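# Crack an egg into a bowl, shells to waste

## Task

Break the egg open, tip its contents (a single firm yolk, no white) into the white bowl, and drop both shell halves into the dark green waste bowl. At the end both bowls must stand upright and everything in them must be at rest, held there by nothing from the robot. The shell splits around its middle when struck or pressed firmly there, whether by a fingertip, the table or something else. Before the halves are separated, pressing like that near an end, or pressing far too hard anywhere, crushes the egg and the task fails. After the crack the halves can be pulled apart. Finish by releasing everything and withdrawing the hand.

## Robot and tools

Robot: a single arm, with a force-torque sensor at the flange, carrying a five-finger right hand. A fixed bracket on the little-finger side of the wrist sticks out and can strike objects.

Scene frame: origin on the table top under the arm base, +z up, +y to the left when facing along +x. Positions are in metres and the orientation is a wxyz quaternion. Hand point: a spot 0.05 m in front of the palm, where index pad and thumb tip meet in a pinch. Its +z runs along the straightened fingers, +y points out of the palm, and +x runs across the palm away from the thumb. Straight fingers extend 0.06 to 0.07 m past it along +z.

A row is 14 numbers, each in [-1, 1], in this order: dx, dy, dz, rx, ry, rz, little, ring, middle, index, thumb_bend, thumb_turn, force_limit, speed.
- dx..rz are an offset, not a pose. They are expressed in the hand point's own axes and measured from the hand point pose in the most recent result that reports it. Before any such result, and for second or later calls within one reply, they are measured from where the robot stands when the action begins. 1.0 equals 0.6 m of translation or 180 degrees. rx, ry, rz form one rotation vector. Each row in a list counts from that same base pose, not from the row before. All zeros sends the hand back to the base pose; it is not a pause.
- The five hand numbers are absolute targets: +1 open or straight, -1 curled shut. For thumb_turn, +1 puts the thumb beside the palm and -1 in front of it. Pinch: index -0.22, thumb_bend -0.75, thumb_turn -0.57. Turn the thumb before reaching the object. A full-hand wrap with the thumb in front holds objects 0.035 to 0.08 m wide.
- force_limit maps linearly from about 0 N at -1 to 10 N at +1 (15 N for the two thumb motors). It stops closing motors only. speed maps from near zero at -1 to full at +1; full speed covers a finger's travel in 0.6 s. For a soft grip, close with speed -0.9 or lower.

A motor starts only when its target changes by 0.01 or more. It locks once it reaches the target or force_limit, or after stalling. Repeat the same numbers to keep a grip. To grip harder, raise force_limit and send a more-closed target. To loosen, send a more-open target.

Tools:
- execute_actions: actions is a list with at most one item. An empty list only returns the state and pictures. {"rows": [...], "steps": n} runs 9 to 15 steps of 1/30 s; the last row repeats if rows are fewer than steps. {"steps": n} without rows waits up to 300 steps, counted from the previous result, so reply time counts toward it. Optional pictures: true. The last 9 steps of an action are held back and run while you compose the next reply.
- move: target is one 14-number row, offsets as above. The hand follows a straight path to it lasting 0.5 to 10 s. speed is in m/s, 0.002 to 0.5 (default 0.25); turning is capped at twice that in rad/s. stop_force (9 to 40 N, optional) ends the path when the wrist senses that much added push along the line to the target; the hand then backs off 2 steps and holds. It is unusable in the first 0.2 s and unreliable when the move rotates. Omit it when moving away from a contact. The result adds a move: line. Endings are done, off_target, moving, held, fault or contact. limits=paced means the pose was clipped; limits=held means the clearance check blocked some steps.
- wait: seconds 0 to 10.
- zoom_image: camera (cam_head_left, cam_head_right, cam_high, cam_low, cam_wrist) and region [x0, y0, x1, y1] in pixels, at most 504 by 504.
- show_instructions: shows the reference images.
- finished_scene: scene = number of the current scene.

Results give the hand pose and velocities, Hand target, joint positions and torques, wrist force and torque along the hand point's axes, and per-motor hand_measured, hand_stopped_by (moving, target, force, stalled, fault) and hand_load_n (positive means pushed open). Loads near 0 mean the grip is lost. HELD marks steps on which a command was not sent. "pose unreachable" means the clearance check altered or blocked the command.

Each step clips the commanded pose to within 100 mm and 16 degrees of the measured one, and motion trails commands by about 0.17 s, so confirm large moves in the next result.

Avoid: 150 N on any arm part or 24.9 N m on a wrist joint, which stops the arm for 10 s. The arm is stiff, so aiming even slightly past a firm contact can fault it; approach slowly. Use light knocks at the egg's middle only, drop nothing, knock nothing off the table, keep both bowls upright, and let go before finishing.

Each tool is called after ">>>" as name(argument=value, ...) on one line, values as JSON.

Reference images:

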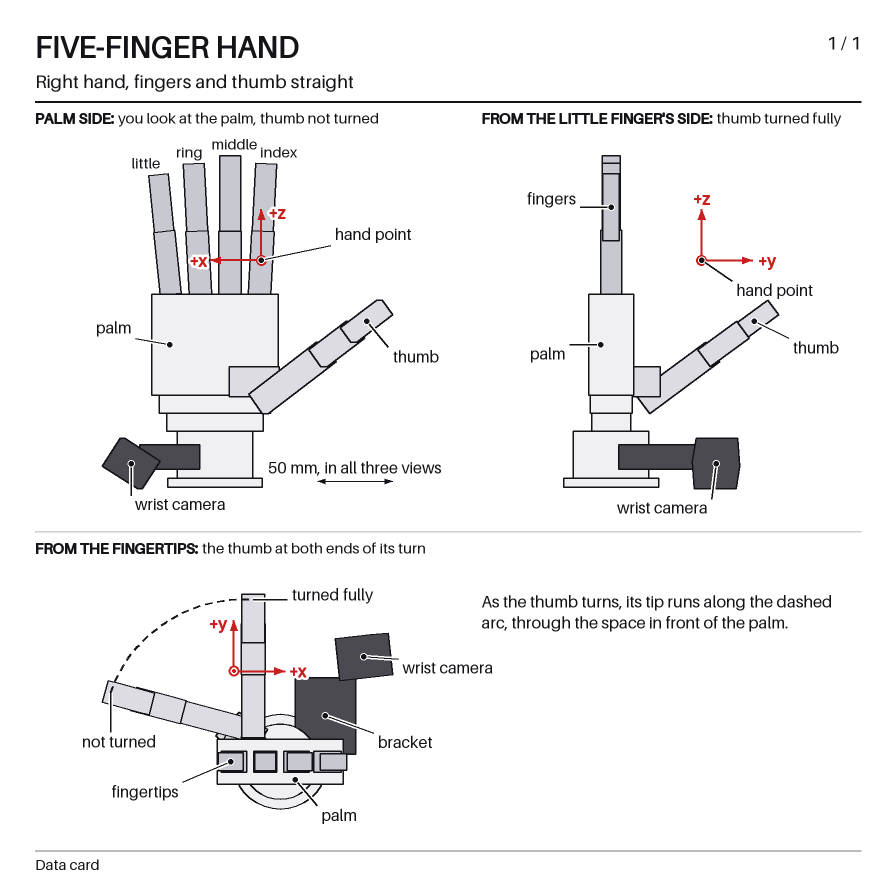

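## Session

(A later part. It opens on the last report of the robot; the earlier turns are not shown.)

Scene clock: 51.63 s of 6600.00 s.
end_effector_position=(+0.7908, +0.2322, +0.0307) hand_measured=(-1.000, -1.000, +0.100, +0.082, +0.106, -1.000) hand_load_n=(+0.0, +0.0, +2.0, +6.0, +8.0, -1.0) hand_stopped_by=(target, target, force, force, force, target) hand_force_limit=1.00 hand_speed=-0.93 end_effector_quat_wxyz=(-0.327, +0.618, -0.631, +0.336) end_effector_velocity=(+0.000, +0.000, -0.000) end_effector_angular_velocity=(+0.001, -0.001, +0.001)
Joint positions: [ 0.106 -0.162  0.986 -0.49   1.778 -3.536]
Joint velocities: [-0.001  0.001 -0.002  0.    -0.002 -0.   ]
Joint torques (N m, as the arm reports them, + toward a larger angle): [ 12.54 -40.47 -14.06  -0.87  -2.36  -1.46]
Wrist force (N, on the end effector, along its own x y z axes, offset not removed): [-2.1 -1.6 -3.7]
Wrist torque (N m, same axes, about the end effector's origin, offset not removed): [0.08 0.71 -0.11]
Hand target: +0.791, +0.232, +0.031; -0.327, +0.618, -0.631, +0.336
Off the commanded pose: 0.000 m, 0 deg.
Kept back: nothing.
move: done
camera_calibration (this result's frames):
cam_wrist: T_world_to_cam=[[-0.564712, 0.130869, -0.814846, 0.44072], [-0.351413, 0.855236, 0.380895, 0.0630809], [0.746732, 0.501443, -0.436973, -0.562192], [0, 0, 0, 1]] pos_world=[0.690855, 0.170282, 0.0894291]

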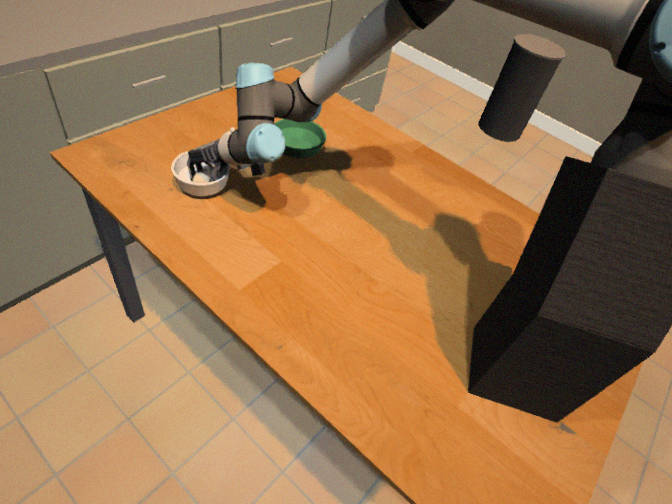

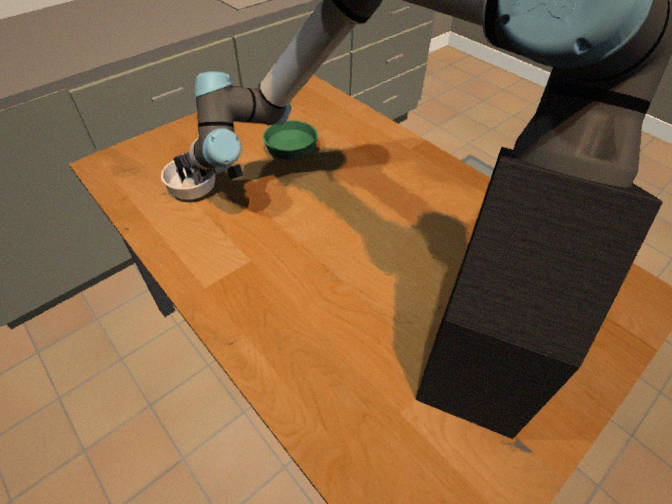

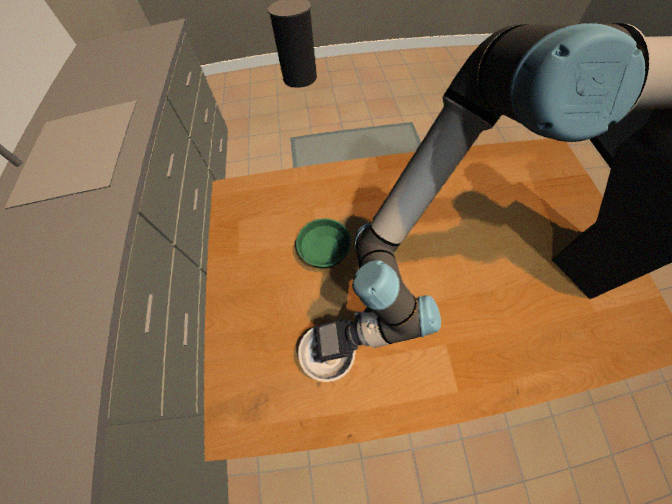

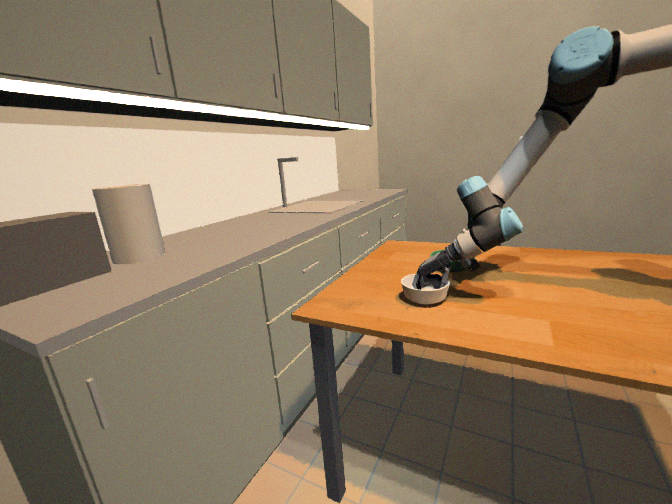

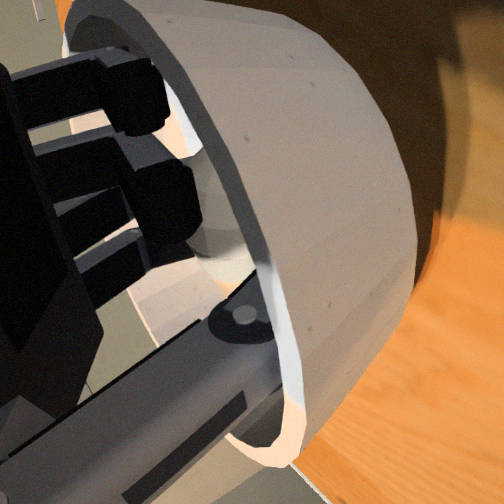

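>>> move(target=[0,0,0,0,0,0,-1,-1,0.2,0.2,0.3,-1,1,-0.7])

>>> move(target=[0,-0.062,-0.042,0,0,0,-1,-1,0.2,0.2,0.3,-1,1,-0.7], speed=0.06)

>>> move(target=[0,0,0,0,0,0,-1,-1,-0.02,-0.04,-0.25,-1,1,-0.5])

>>> zoom_image(camera="cam_head_left", region=[160, 135, 240, 195])

>>> zoom_image(camera="cam_low", region=[390, 240, 470, 300])

Scene clock: 53.13 s of 6600.00 s.
end_effector_position=(+0.7908, +0.2321, +0.0307) hand_measured=(-1.000, -1.000, +0.200, +0.200, +0.300, -1.000) hand_load_n=(+0.0, +0.0, +0.0, +0.0, +0.0, +0.0) hand_stopped_by=(target, target, target, target, target, target) hand_force_limit=1.00 hand_speed=-0.70 end_effector_quat_wxyz=(-0.327, +0.618, -0.631, +0.336) end_effector_velocity=(-0.000, +0.000, -0.000) end_effector_angular_velocity=(+0.000, +0.001, +0.000)
Joint positions: [ 0.106 -0.162  0.986 -0.49   1.778 -3.536]
Joint velocities: [ 0.     0.    -0.     0.001  0.     0.   ]
Joint torques (N m, as the arm reports them, + toward a larger angle): [ 28.99 -55.71  -1.85  -0.64   1.69  -0.44]
Wrist force (N, on the end effector, along its own x y z axes, offset not removed): [2.3 0.4 1.1]
Wrist torque (N m, same axes, about the end effector's origin, offset not removed): [-0.03 -0.25 0.20]
Hand target: +0.791, +0.232, +0.031; -0.327, +0.618, -0.631, +0.336
Off the commanded pose: 0.000 m, 0 deg.
Kept back: nothing.
move: done
camera_calibration (this result's frames):
cam_wrist: T_world_to_cam=[[-0.56471, 0.13087, -0.814847, 0.44071], [-0.351396, 0.855247, 0.380885, 0.0631259], [0.746742, 0.501424, -0.43698, -0.562188], [0, 0, 0, 1]] pos_world=[0.690865, 0.17023, 0.0894028]

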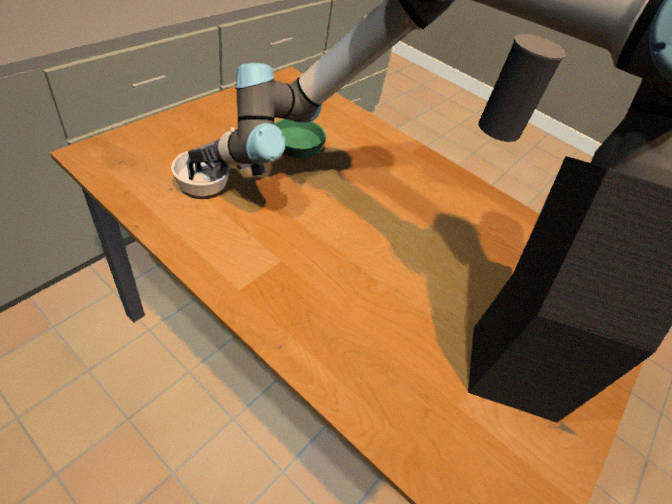

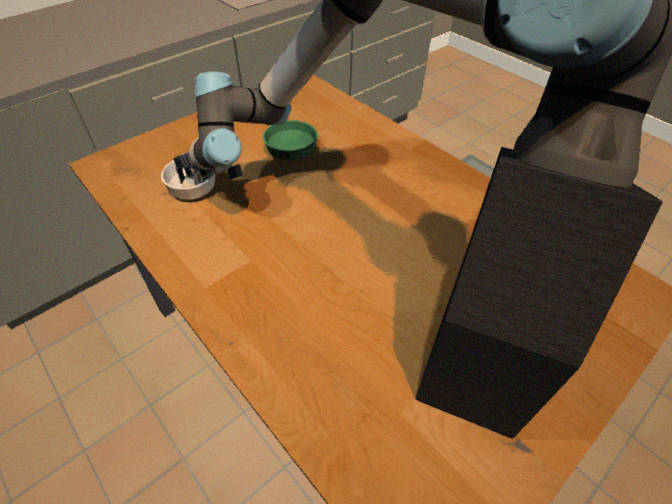

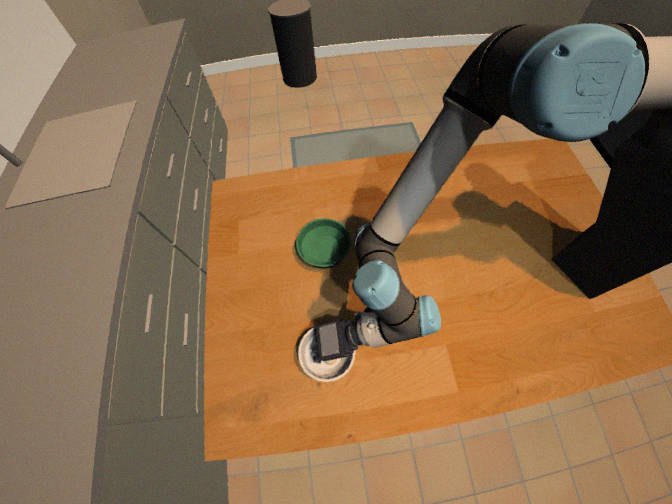

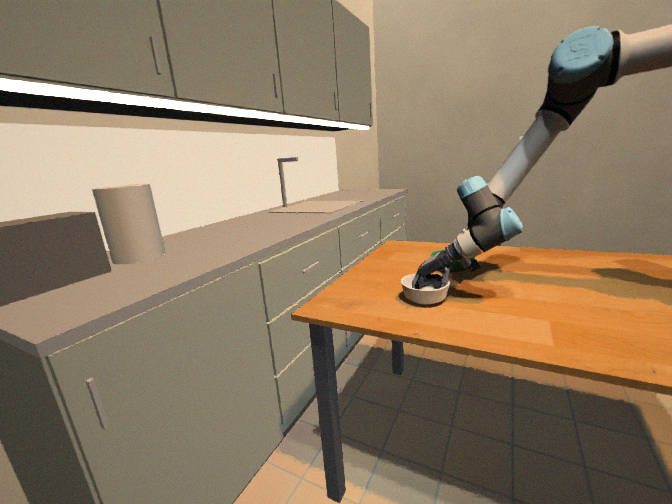

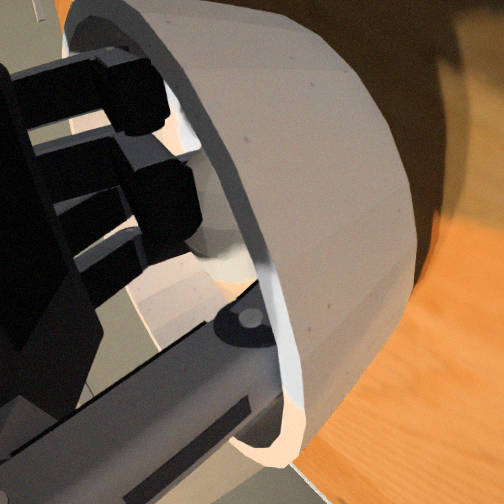

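Scene clock: 54.33 s of 6600.00 s.
end_effector_position=(+0.7909, +0.2322, +0.0754) hand_measured=(-1.000, -1.000, +0.200, +0.200, +0.300, -1.000) hand_load_n=(+0.0, +0.0, +0.0, +0.0, +0.0, +0.0) hand_stopped_by=(target, target, target, target, target, target) hand_force_limit=1.00 hand_speed=-0.70 end_effector_quat_wxyz=(-0.327, +0.618, -0.631, +0.336) end_effector_velocity=(-0.001, +0.000, +0.002) end_effector_angular_velocity=(-0.000, +0.000, -0.000)
Joint positions: [ 0.135 -0.25   1.064 -0.477  1.806 -3.526]
Joint velocities: [ 0.001 -0.003  0.004 -0.001  0.002  0.   ]
Joint torques (N m, as the arm reports them, + toward a larger angle): [ 39.79 -57.61  -3.13   1.55   2.06   1.56]
Wrist force (N, on the end effector, along its own x y z axes, offset not removed): [-0.3 -0.7 -1.9]
Wrist torque (N m, same axes, about the end effector's origin, offset not removed): [-0.02 0.28 -0.19]
Hand target: +0.791, +0.232, +0.076; -0.327, +0.618, -0.631, +0.336
Off the commanded pose: 0.000 m, 0 deg.
Kept back: nothing.
move: done
camera_calibration (this result's frames):
cam_wrist: T_world_to_cam=[[-0.564711, 0.130896, -0.814842, 0.477157], [-0.351386, 0.855241, 0.380907, 0.0460178], [0.746746, 0.501426, -0.436969, -0.542743], [0, 0, 0, 1]] pos_world=[0.690917, 0.170332, 0.134117]

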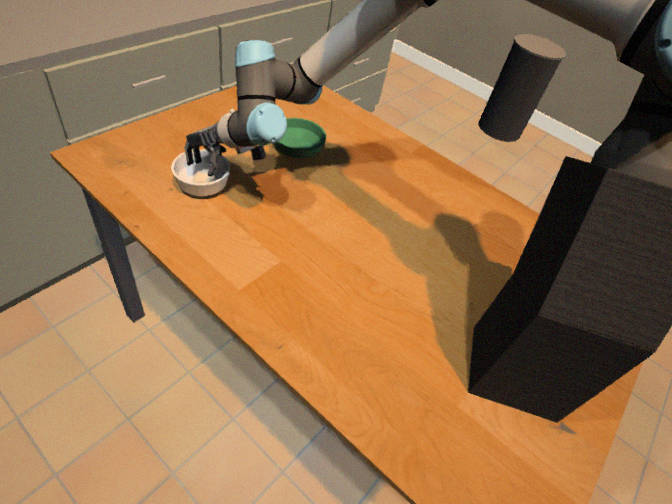

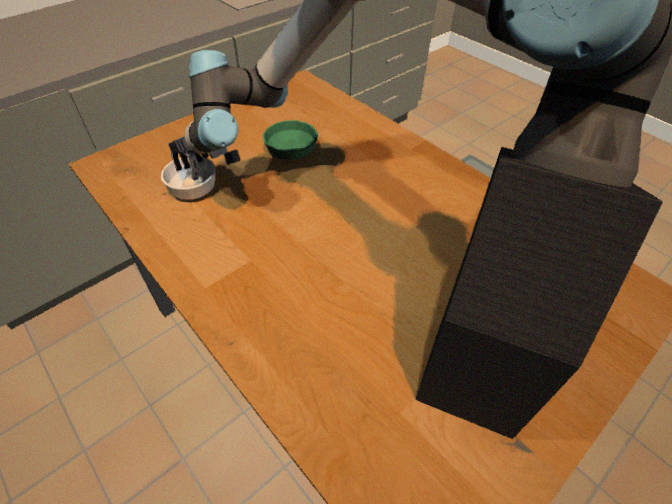

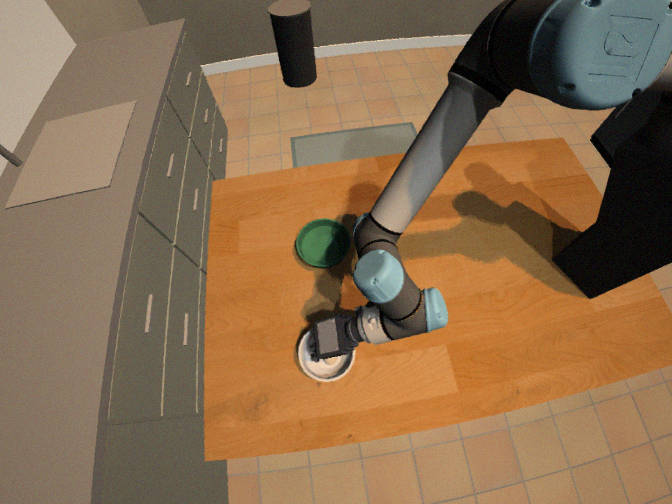

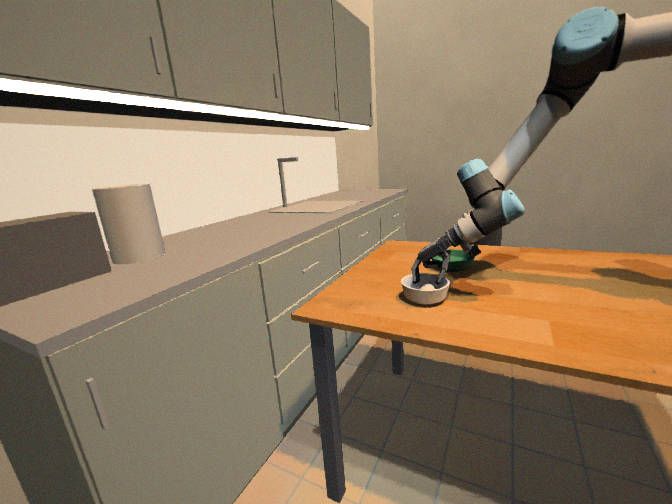

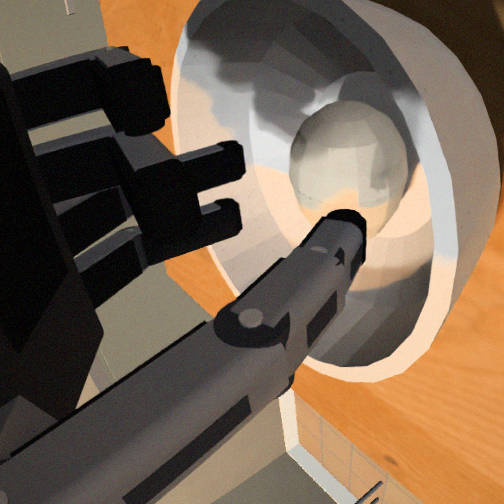

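Scene clock: 55.67 s of 6600.00 s.
end_effector_position=(+0.7909, +0.2323, +0.0754) hand_measured=(-1.000, -1.000, -0.020, -0.040, -0.250, -1.000) hand_load_n=(+0.0, +0.0, +0.0, +0.0, +0.0, +0.0) hand_stopped_by=(target, target, target, target, target, target) hand_force_limit=1.00 hand_speed=-0.50 end_effector_quat_wxyz=(-0.327, +0.618, -0.631, +0.336) end_effector_velocity=(-0.001, +0.000, -0.001) end_effector_angular_velocity=(+0.000, +0.002, +0.001)
Joint positions: [ 0.135 -0.25   1.064 -0.477  1.806 -3.526]
Joint velocities: [0.    0.001 0.    0.001 0.    0.   ]
Joint torques (N m, as the arm reports them, + toward a larger angle): [ 25.89 -42.35 -14.25   0.88  -2.44   0.93]
Wrist force (N, on the end effector, along its own x y z axes, offset not removed): [1.3 1.7 -0.4]
Wrist torque (N m, same axes, about the end effector's origin, offset not removed): [0.03 -0.27 0.10]
Hand target: +0.791, +0.232, +0.075; -0.327, +0.618, -0.631, +0.336
Off the commanded pose: 0.000 m, 0 deg.
Kept back: nothing.
move: done
camera_calibration (this result's frames):
cam_wrist: T_world_to_cam=[[-0.56471, 0.130893, -0.814843, 0.477161], [-0.351414, 0.855224, 0.38092, 0.0460091], [0.746733, 0.501457, -0.436956, -0.542747], [0, 0, 0, 1]] pos_world=[0.690913, 0.170359, 0.134129]

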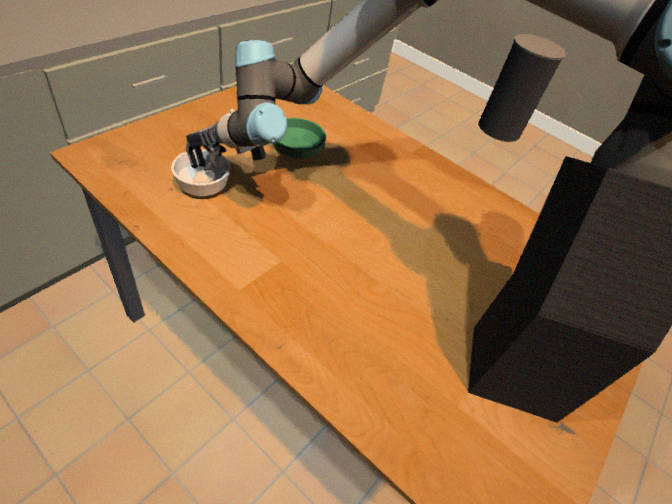

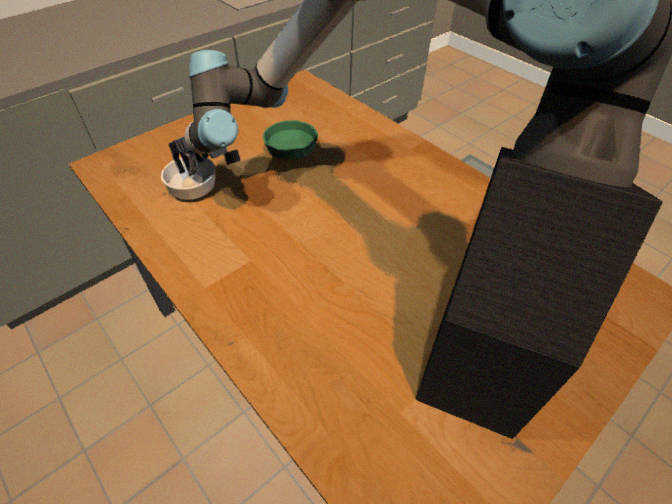

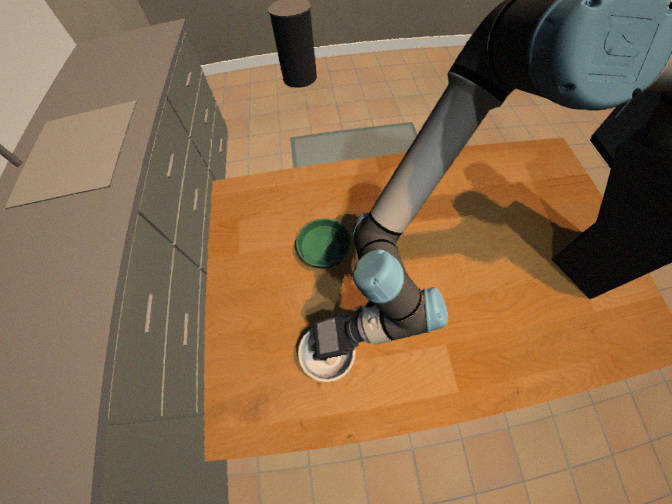

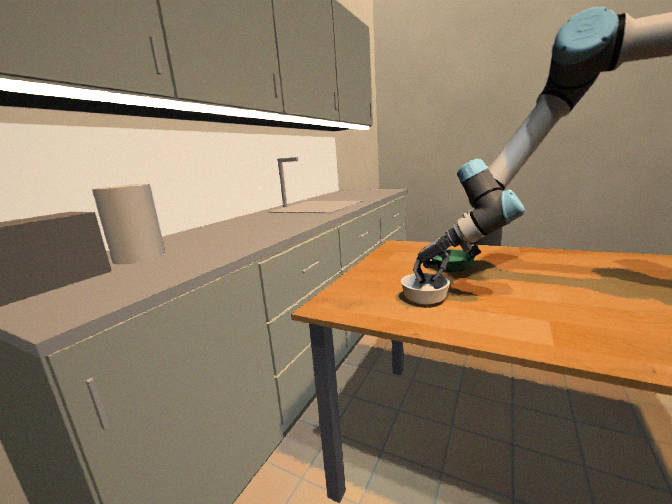

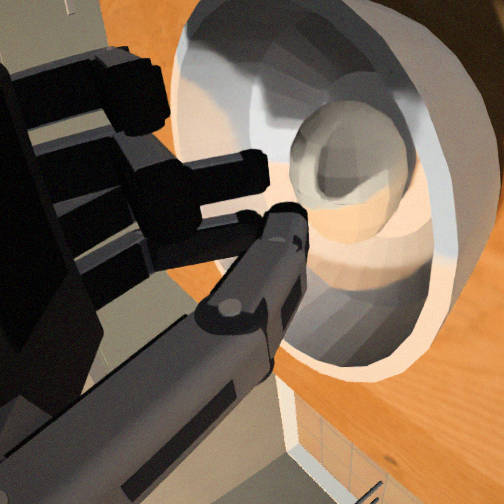

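Region (160, 135, 240, 195) of cam_head_left's 672x504 image, scaled by 6.300, with more detail than that image has; it fills the top 378 rows of this view, and the rest is white.

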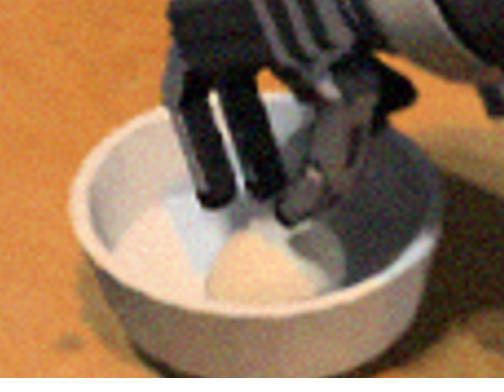

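Region (390, 240, 470, 300) of cam_low's 672x504 image, scaled by 6.300, with more detail than that image has; it fills the top 378 rows of this view, and the rest is white.

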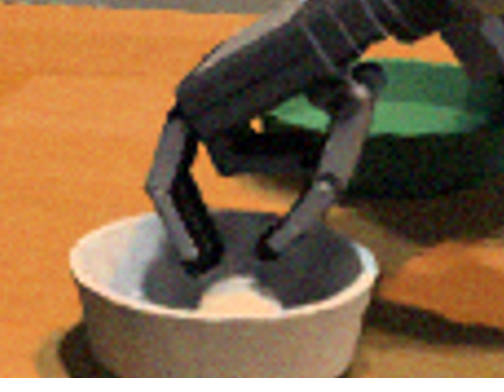

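Good straddle.

>>> move(target=[-0.004,0.037,0.022,0,0,0,-1,-1,-0.02,-0.04,-0.25,-1,1,-0.5], speed=0.004, stop_force=22)

>>> zoom_image(camera="cam_head_left", region=[160, 135, 240, 195])

Scene clock: 58.97 s of 6600.00 s.
end_effector_position=(+0.7905, +0.2332, +0.0650) hand_measured=(-1.000, -1.000, -0.020, -0.040, -0.250, -1.000) hand_load_n=(+0.0, +0.0, +0.0, +0.0, +0.0, +0.0) hand_stopped_by=(target, target, target, target, target, target) hand_force_limit=1.00 hand_speed=-0.50 end_effector_quat_wxyz=(-0.327, +0.618, -0.631, +0.336) end_effector_velocity=(-0.001, -0.000, +0.001) end_effector_angular_velocity=(-0.000, +0.002, +0.001)
Joint positions: [ 0.129 -0.229  1.048 -0.483  1.8   -3.528]
Joint velocities: [-0.    -0.003  0.003  0.002  0.    -0.   ]
Joint torques (N m, as the arm reports them, + toward a larger angle): [ 19.15 -33.96   8.49   5.88   1.59  -0.78]
Wrist force (N, on the end effector, along its own x y z axes, offset not removed): [4.7 -22.5 -8.8]
Wrist torque (N m, same axes, about the end effector's origin, offset not removed): [0.34 -0.02 -0.26]
Hand target: +0.790, +0.233, +0.065; -0.327, +0.618, -0.631, +0.336
Off the commanded pose: 0.015 m, 0 deg.
Kept back: nothing.
move: contact
camera_calibration (this result's frames):
cam_wrist: T_world_to_cam=[[-0.564186, 0.131005, -0.815188, 0.467938], [-0.351484, 0.855289, 0.380709, 0.0491719], [0.747096, 0.501316, -0.436497, -0.547787], [0, 0, 0, 1]] pos_world=[0.690537, 0.171256, 0.12363]

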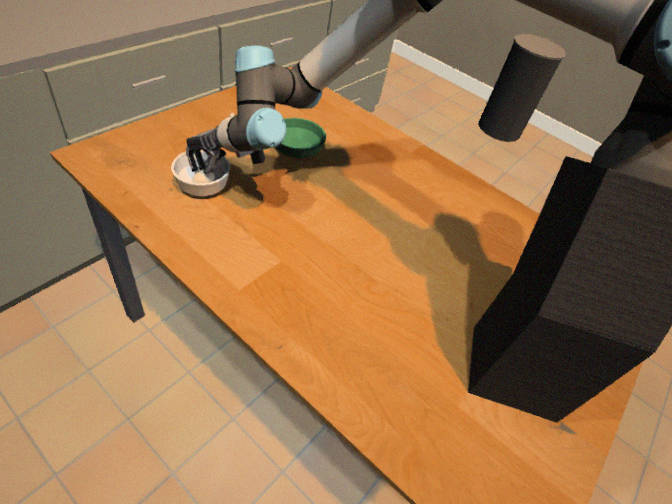

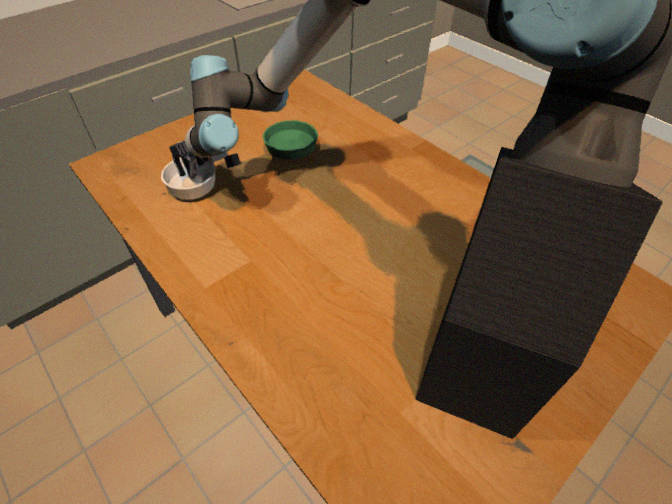

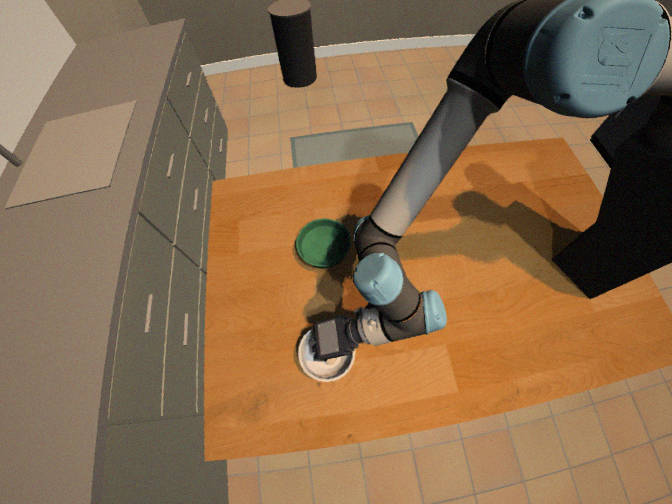

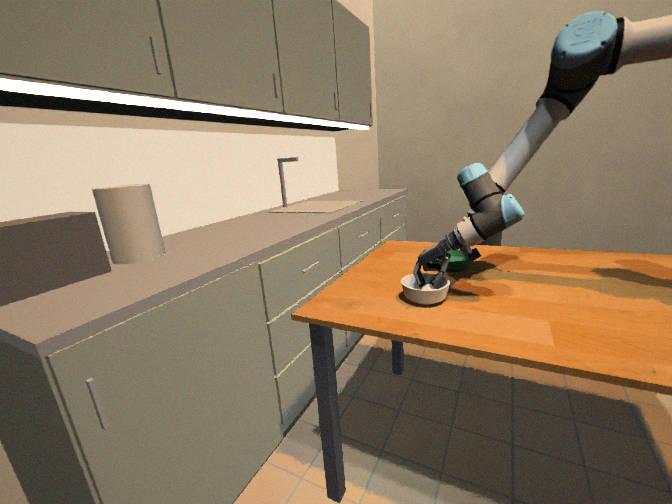

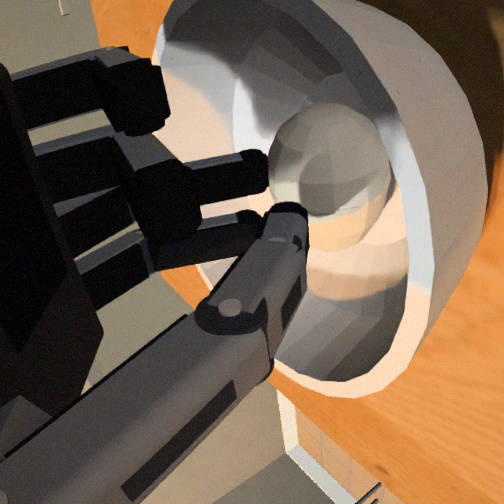

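Region (160, 135, 240, 195) of cam_head_left's 672x504 image, scaled by 6.300, with more detail than that image has; it fills the top 378 rows of this view, and the rest is white.

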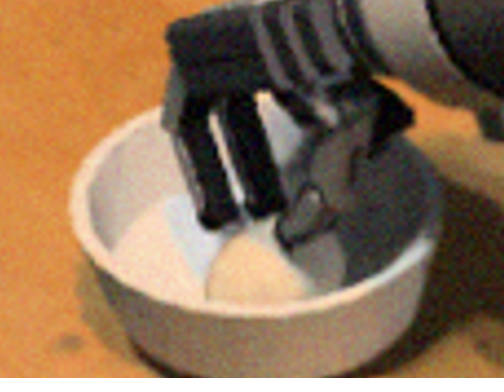

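>>> move(target=[-0.018,-0.004,-0.016,0,0,0,-1,-1,-0.02,-0.5,0.3,-1,1,-0.8], speed=0.02)

>>> zoom_image(camera="cam_head_right", region=[150, 140, 230, 200])

>>> zoom_image(camera="cam_low", region=[390, 240, 470, 300])

Scene clock: 62.23 s of 6600.00 s.
end_effector_position=(+0.7841, +0.2441, +0.0723) hand_measured=(-1.000, -1.000, -0.020, -0.500, +0.300, -1.000) hand_load_n=(+0.0, +0.0, +0.0, +0.0, +0.0, +0.0) hand_stopped_by=(target, target, target, target, target, target) hand_force_limit=1.00 hand_speed=-0.80 end_effector_quat_wxyz=(-0.327, +0.618, -0.631, +0.336) end_effector_velocity=(-0.000, +0.000, +0.000) end_effector_angular_velocity=(+0.000, +0.000, +0.001)
Joint positions: [ 0.149 -0.238  1.068 -0.493  1.819 -3.521]
Joint velocities: [ 0.    -0.     0.     0.001 -0.001 -0.   ]
Joint torques (N m, as the arm reports them, + toward a larger angle): [ 41.33 -56.86  -2.77  -0.88   1.71   1.49]
Wrist force (N, on the end effector, along its own x y z axes, offset not removed): [3.8 3.3 1.3]
Wrist torque (N m, same axes, about the end effector's origin, offset not removed): [0.40 -0.61 0.26]
Hand target: +0.784, +0.244, +0.072; -0.327, +0.618, -0.631, +0.336
Off the commanded pose: 0.000 m, 0 deg.
Kept back: nothing.
move: done
camera_calibration (this result's frames):
cam_wrist: T_world_to_cam=[[-0.56418, 0.131023, -0.81519, 0.468884], [-0.351481, 0.855285, 0.380722, 0.034765], [0.747103, 0.501319, -0.436482, -0.545306], [0, 0, 0, 1]] pos_world=[0.684153, 0.182204, 0.130977]

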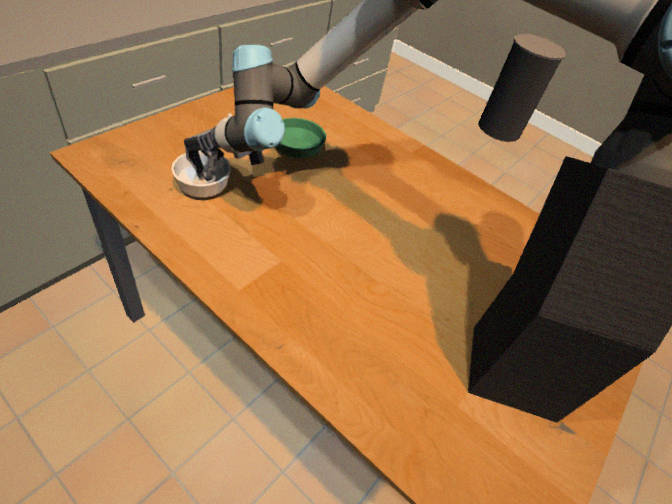

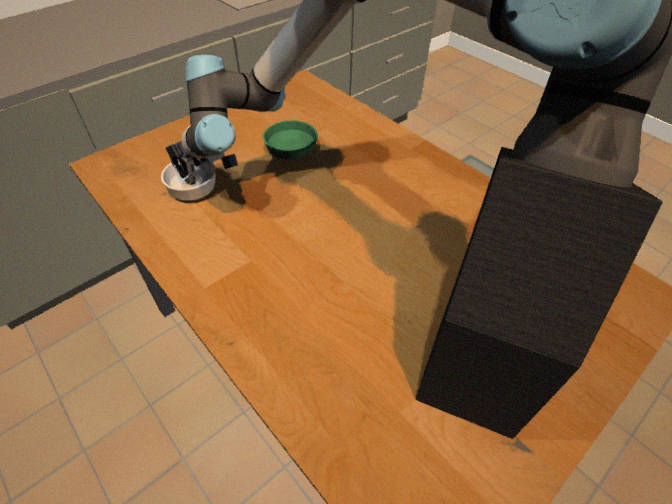

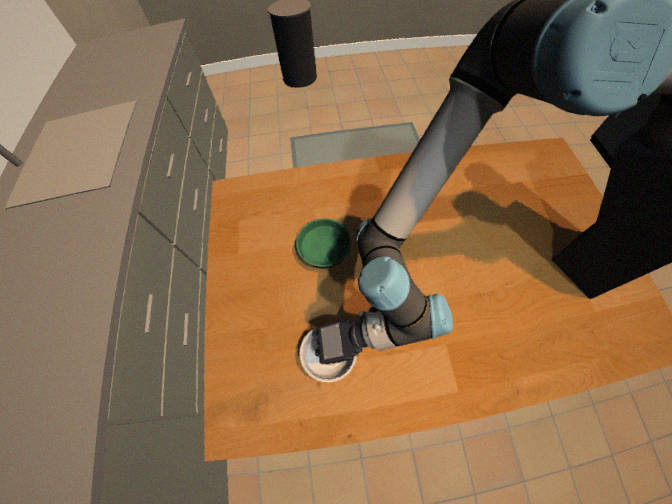

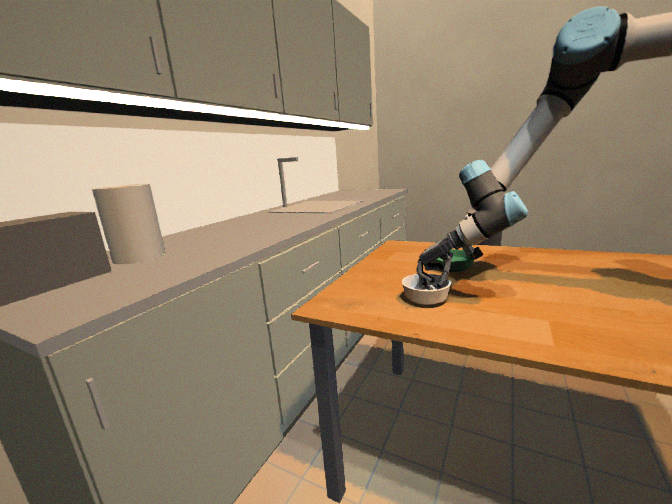

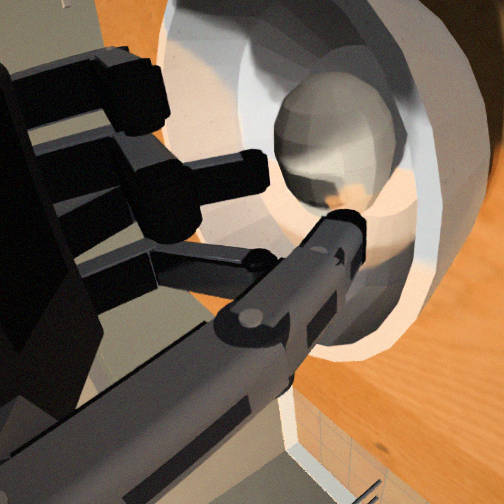

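Region (150, 140, 230, 200) of cam_head_right's 672x504 image, scaled by 6.300, with more detail than that image has; it fills the top 378 rows of this view, and the rest is white.

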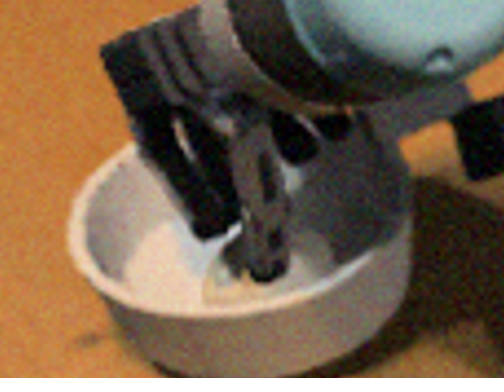

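Region (390, 240, 470, 300) of cam_low's 672x504 image, scaled by 6.300, with more detail than that image has; it fills the top 378 rows of this view, and the rest is white.

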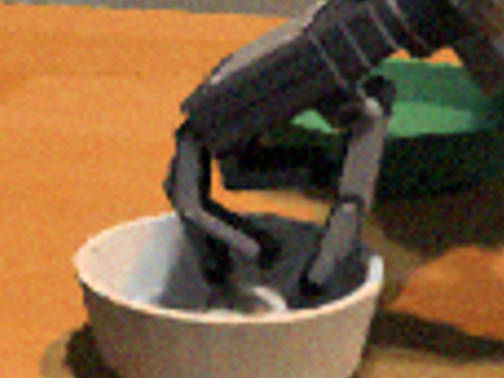

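>>> move(target=[0.006,0.024,0.004,0,0,0,-1,-1,-0.02,-0.5,0,-1,1,-0.3], speed=0.003, stop_force=30)

Scene clock: 65.33 s of 6600.00 s.
end_effector_position=(+0.7815, +0.2425, +0.0664) hand_measured=(-1.000, -1.000, -0.020, -0.500, +0.000, -1.000) hand_load_n=(+0.0, +0.0, -3.0, +0.0, +0.0, +0.0) hand_stopped_by=(target, target, target, target, target, target) hand_force_limit=1.00 hand_speed=-0.30 end_effector_quat_wxyz=(-0.327, +0.618, -0.631, +0.336) end_effector_velocity=(-0.002, +0.001, -0.001) end_effector_angular_velocity=(+0.000, +0.004, +0.003)
Joint positions: [ 0.143 -0.232  1.073 -0.504  1.813 -3.523]
Joint velocities: [-0.     0.001  0.     0.004 -0.001 -0.   ]
Joint torques (N m, as the arm reports them, + toward a larger angle): [ 14.94 -26.33   3.03   7.53   4.17  -1.25]
Wrist force (N, on the end effector, along its own x y z axes, offset not removed): [-1.0 -31.5 -17.0]
Wrist torque (N m, same axes, about the end effector's origin, offset not removed): [0.99 0.32 -0.58]
Hand target: +0.782, +0.243, +0.067; -0.327, +0.618, -0.631, +0.336
Off the commanded pose: 0.008 m, 0 deg.
Kept back: nothing.
move: contact
camera_calibration (this result's frames):
cam_wrist: T_world_to_cam=[[-0.564008, 0.131046, -0.815305, 0.462626], [-0.351562, 0.855273, 0.380672, 0.0374906], [0.747194, 0.501333, -0.43631, -0.545166], [0, 0, 0, 1]] pos_world=[0.68145, 0.18062, 0.125048]

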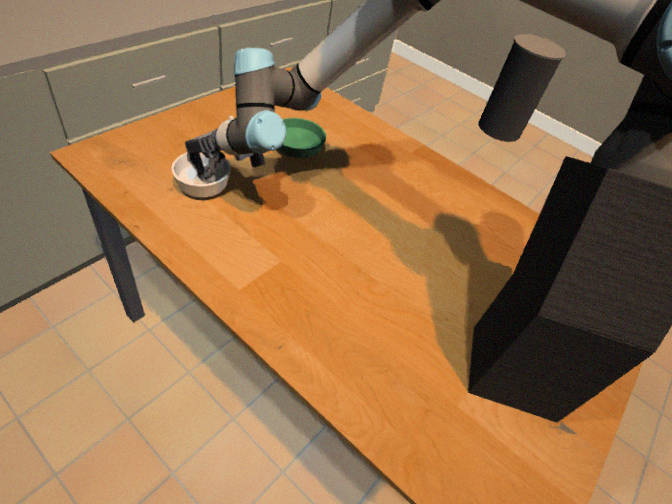

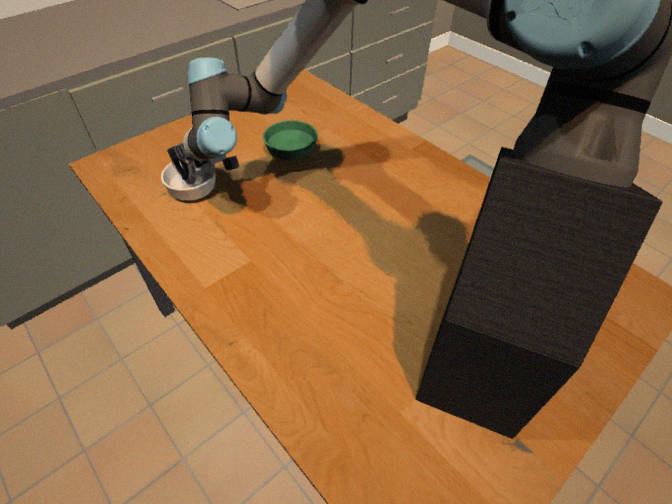

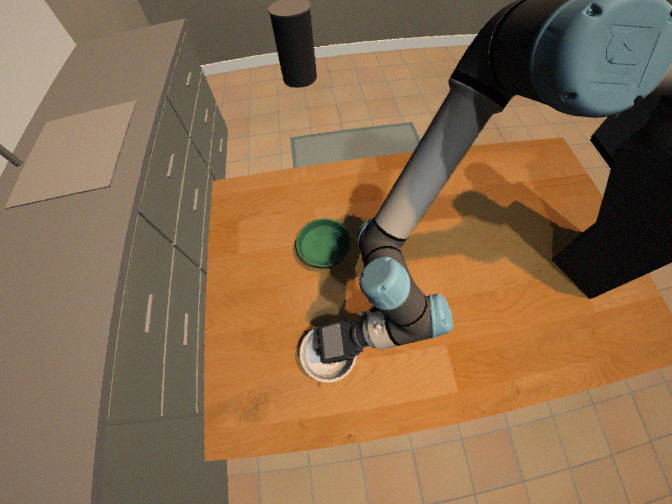

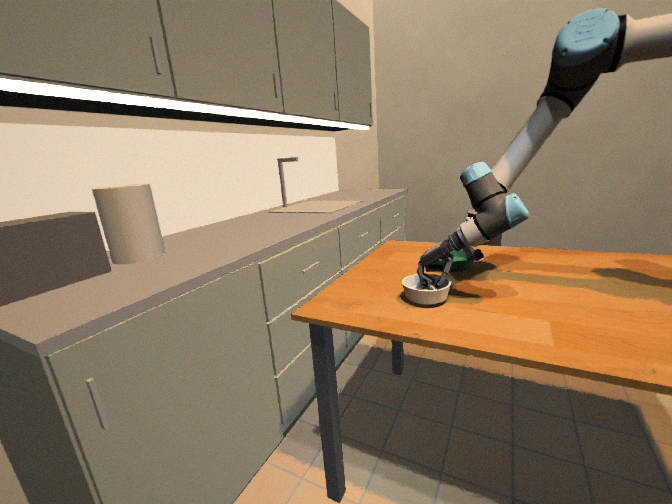

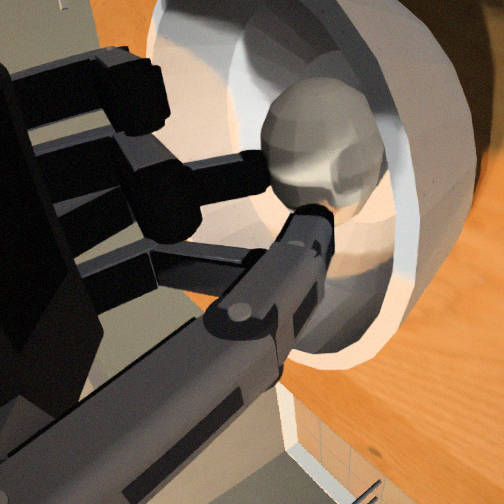

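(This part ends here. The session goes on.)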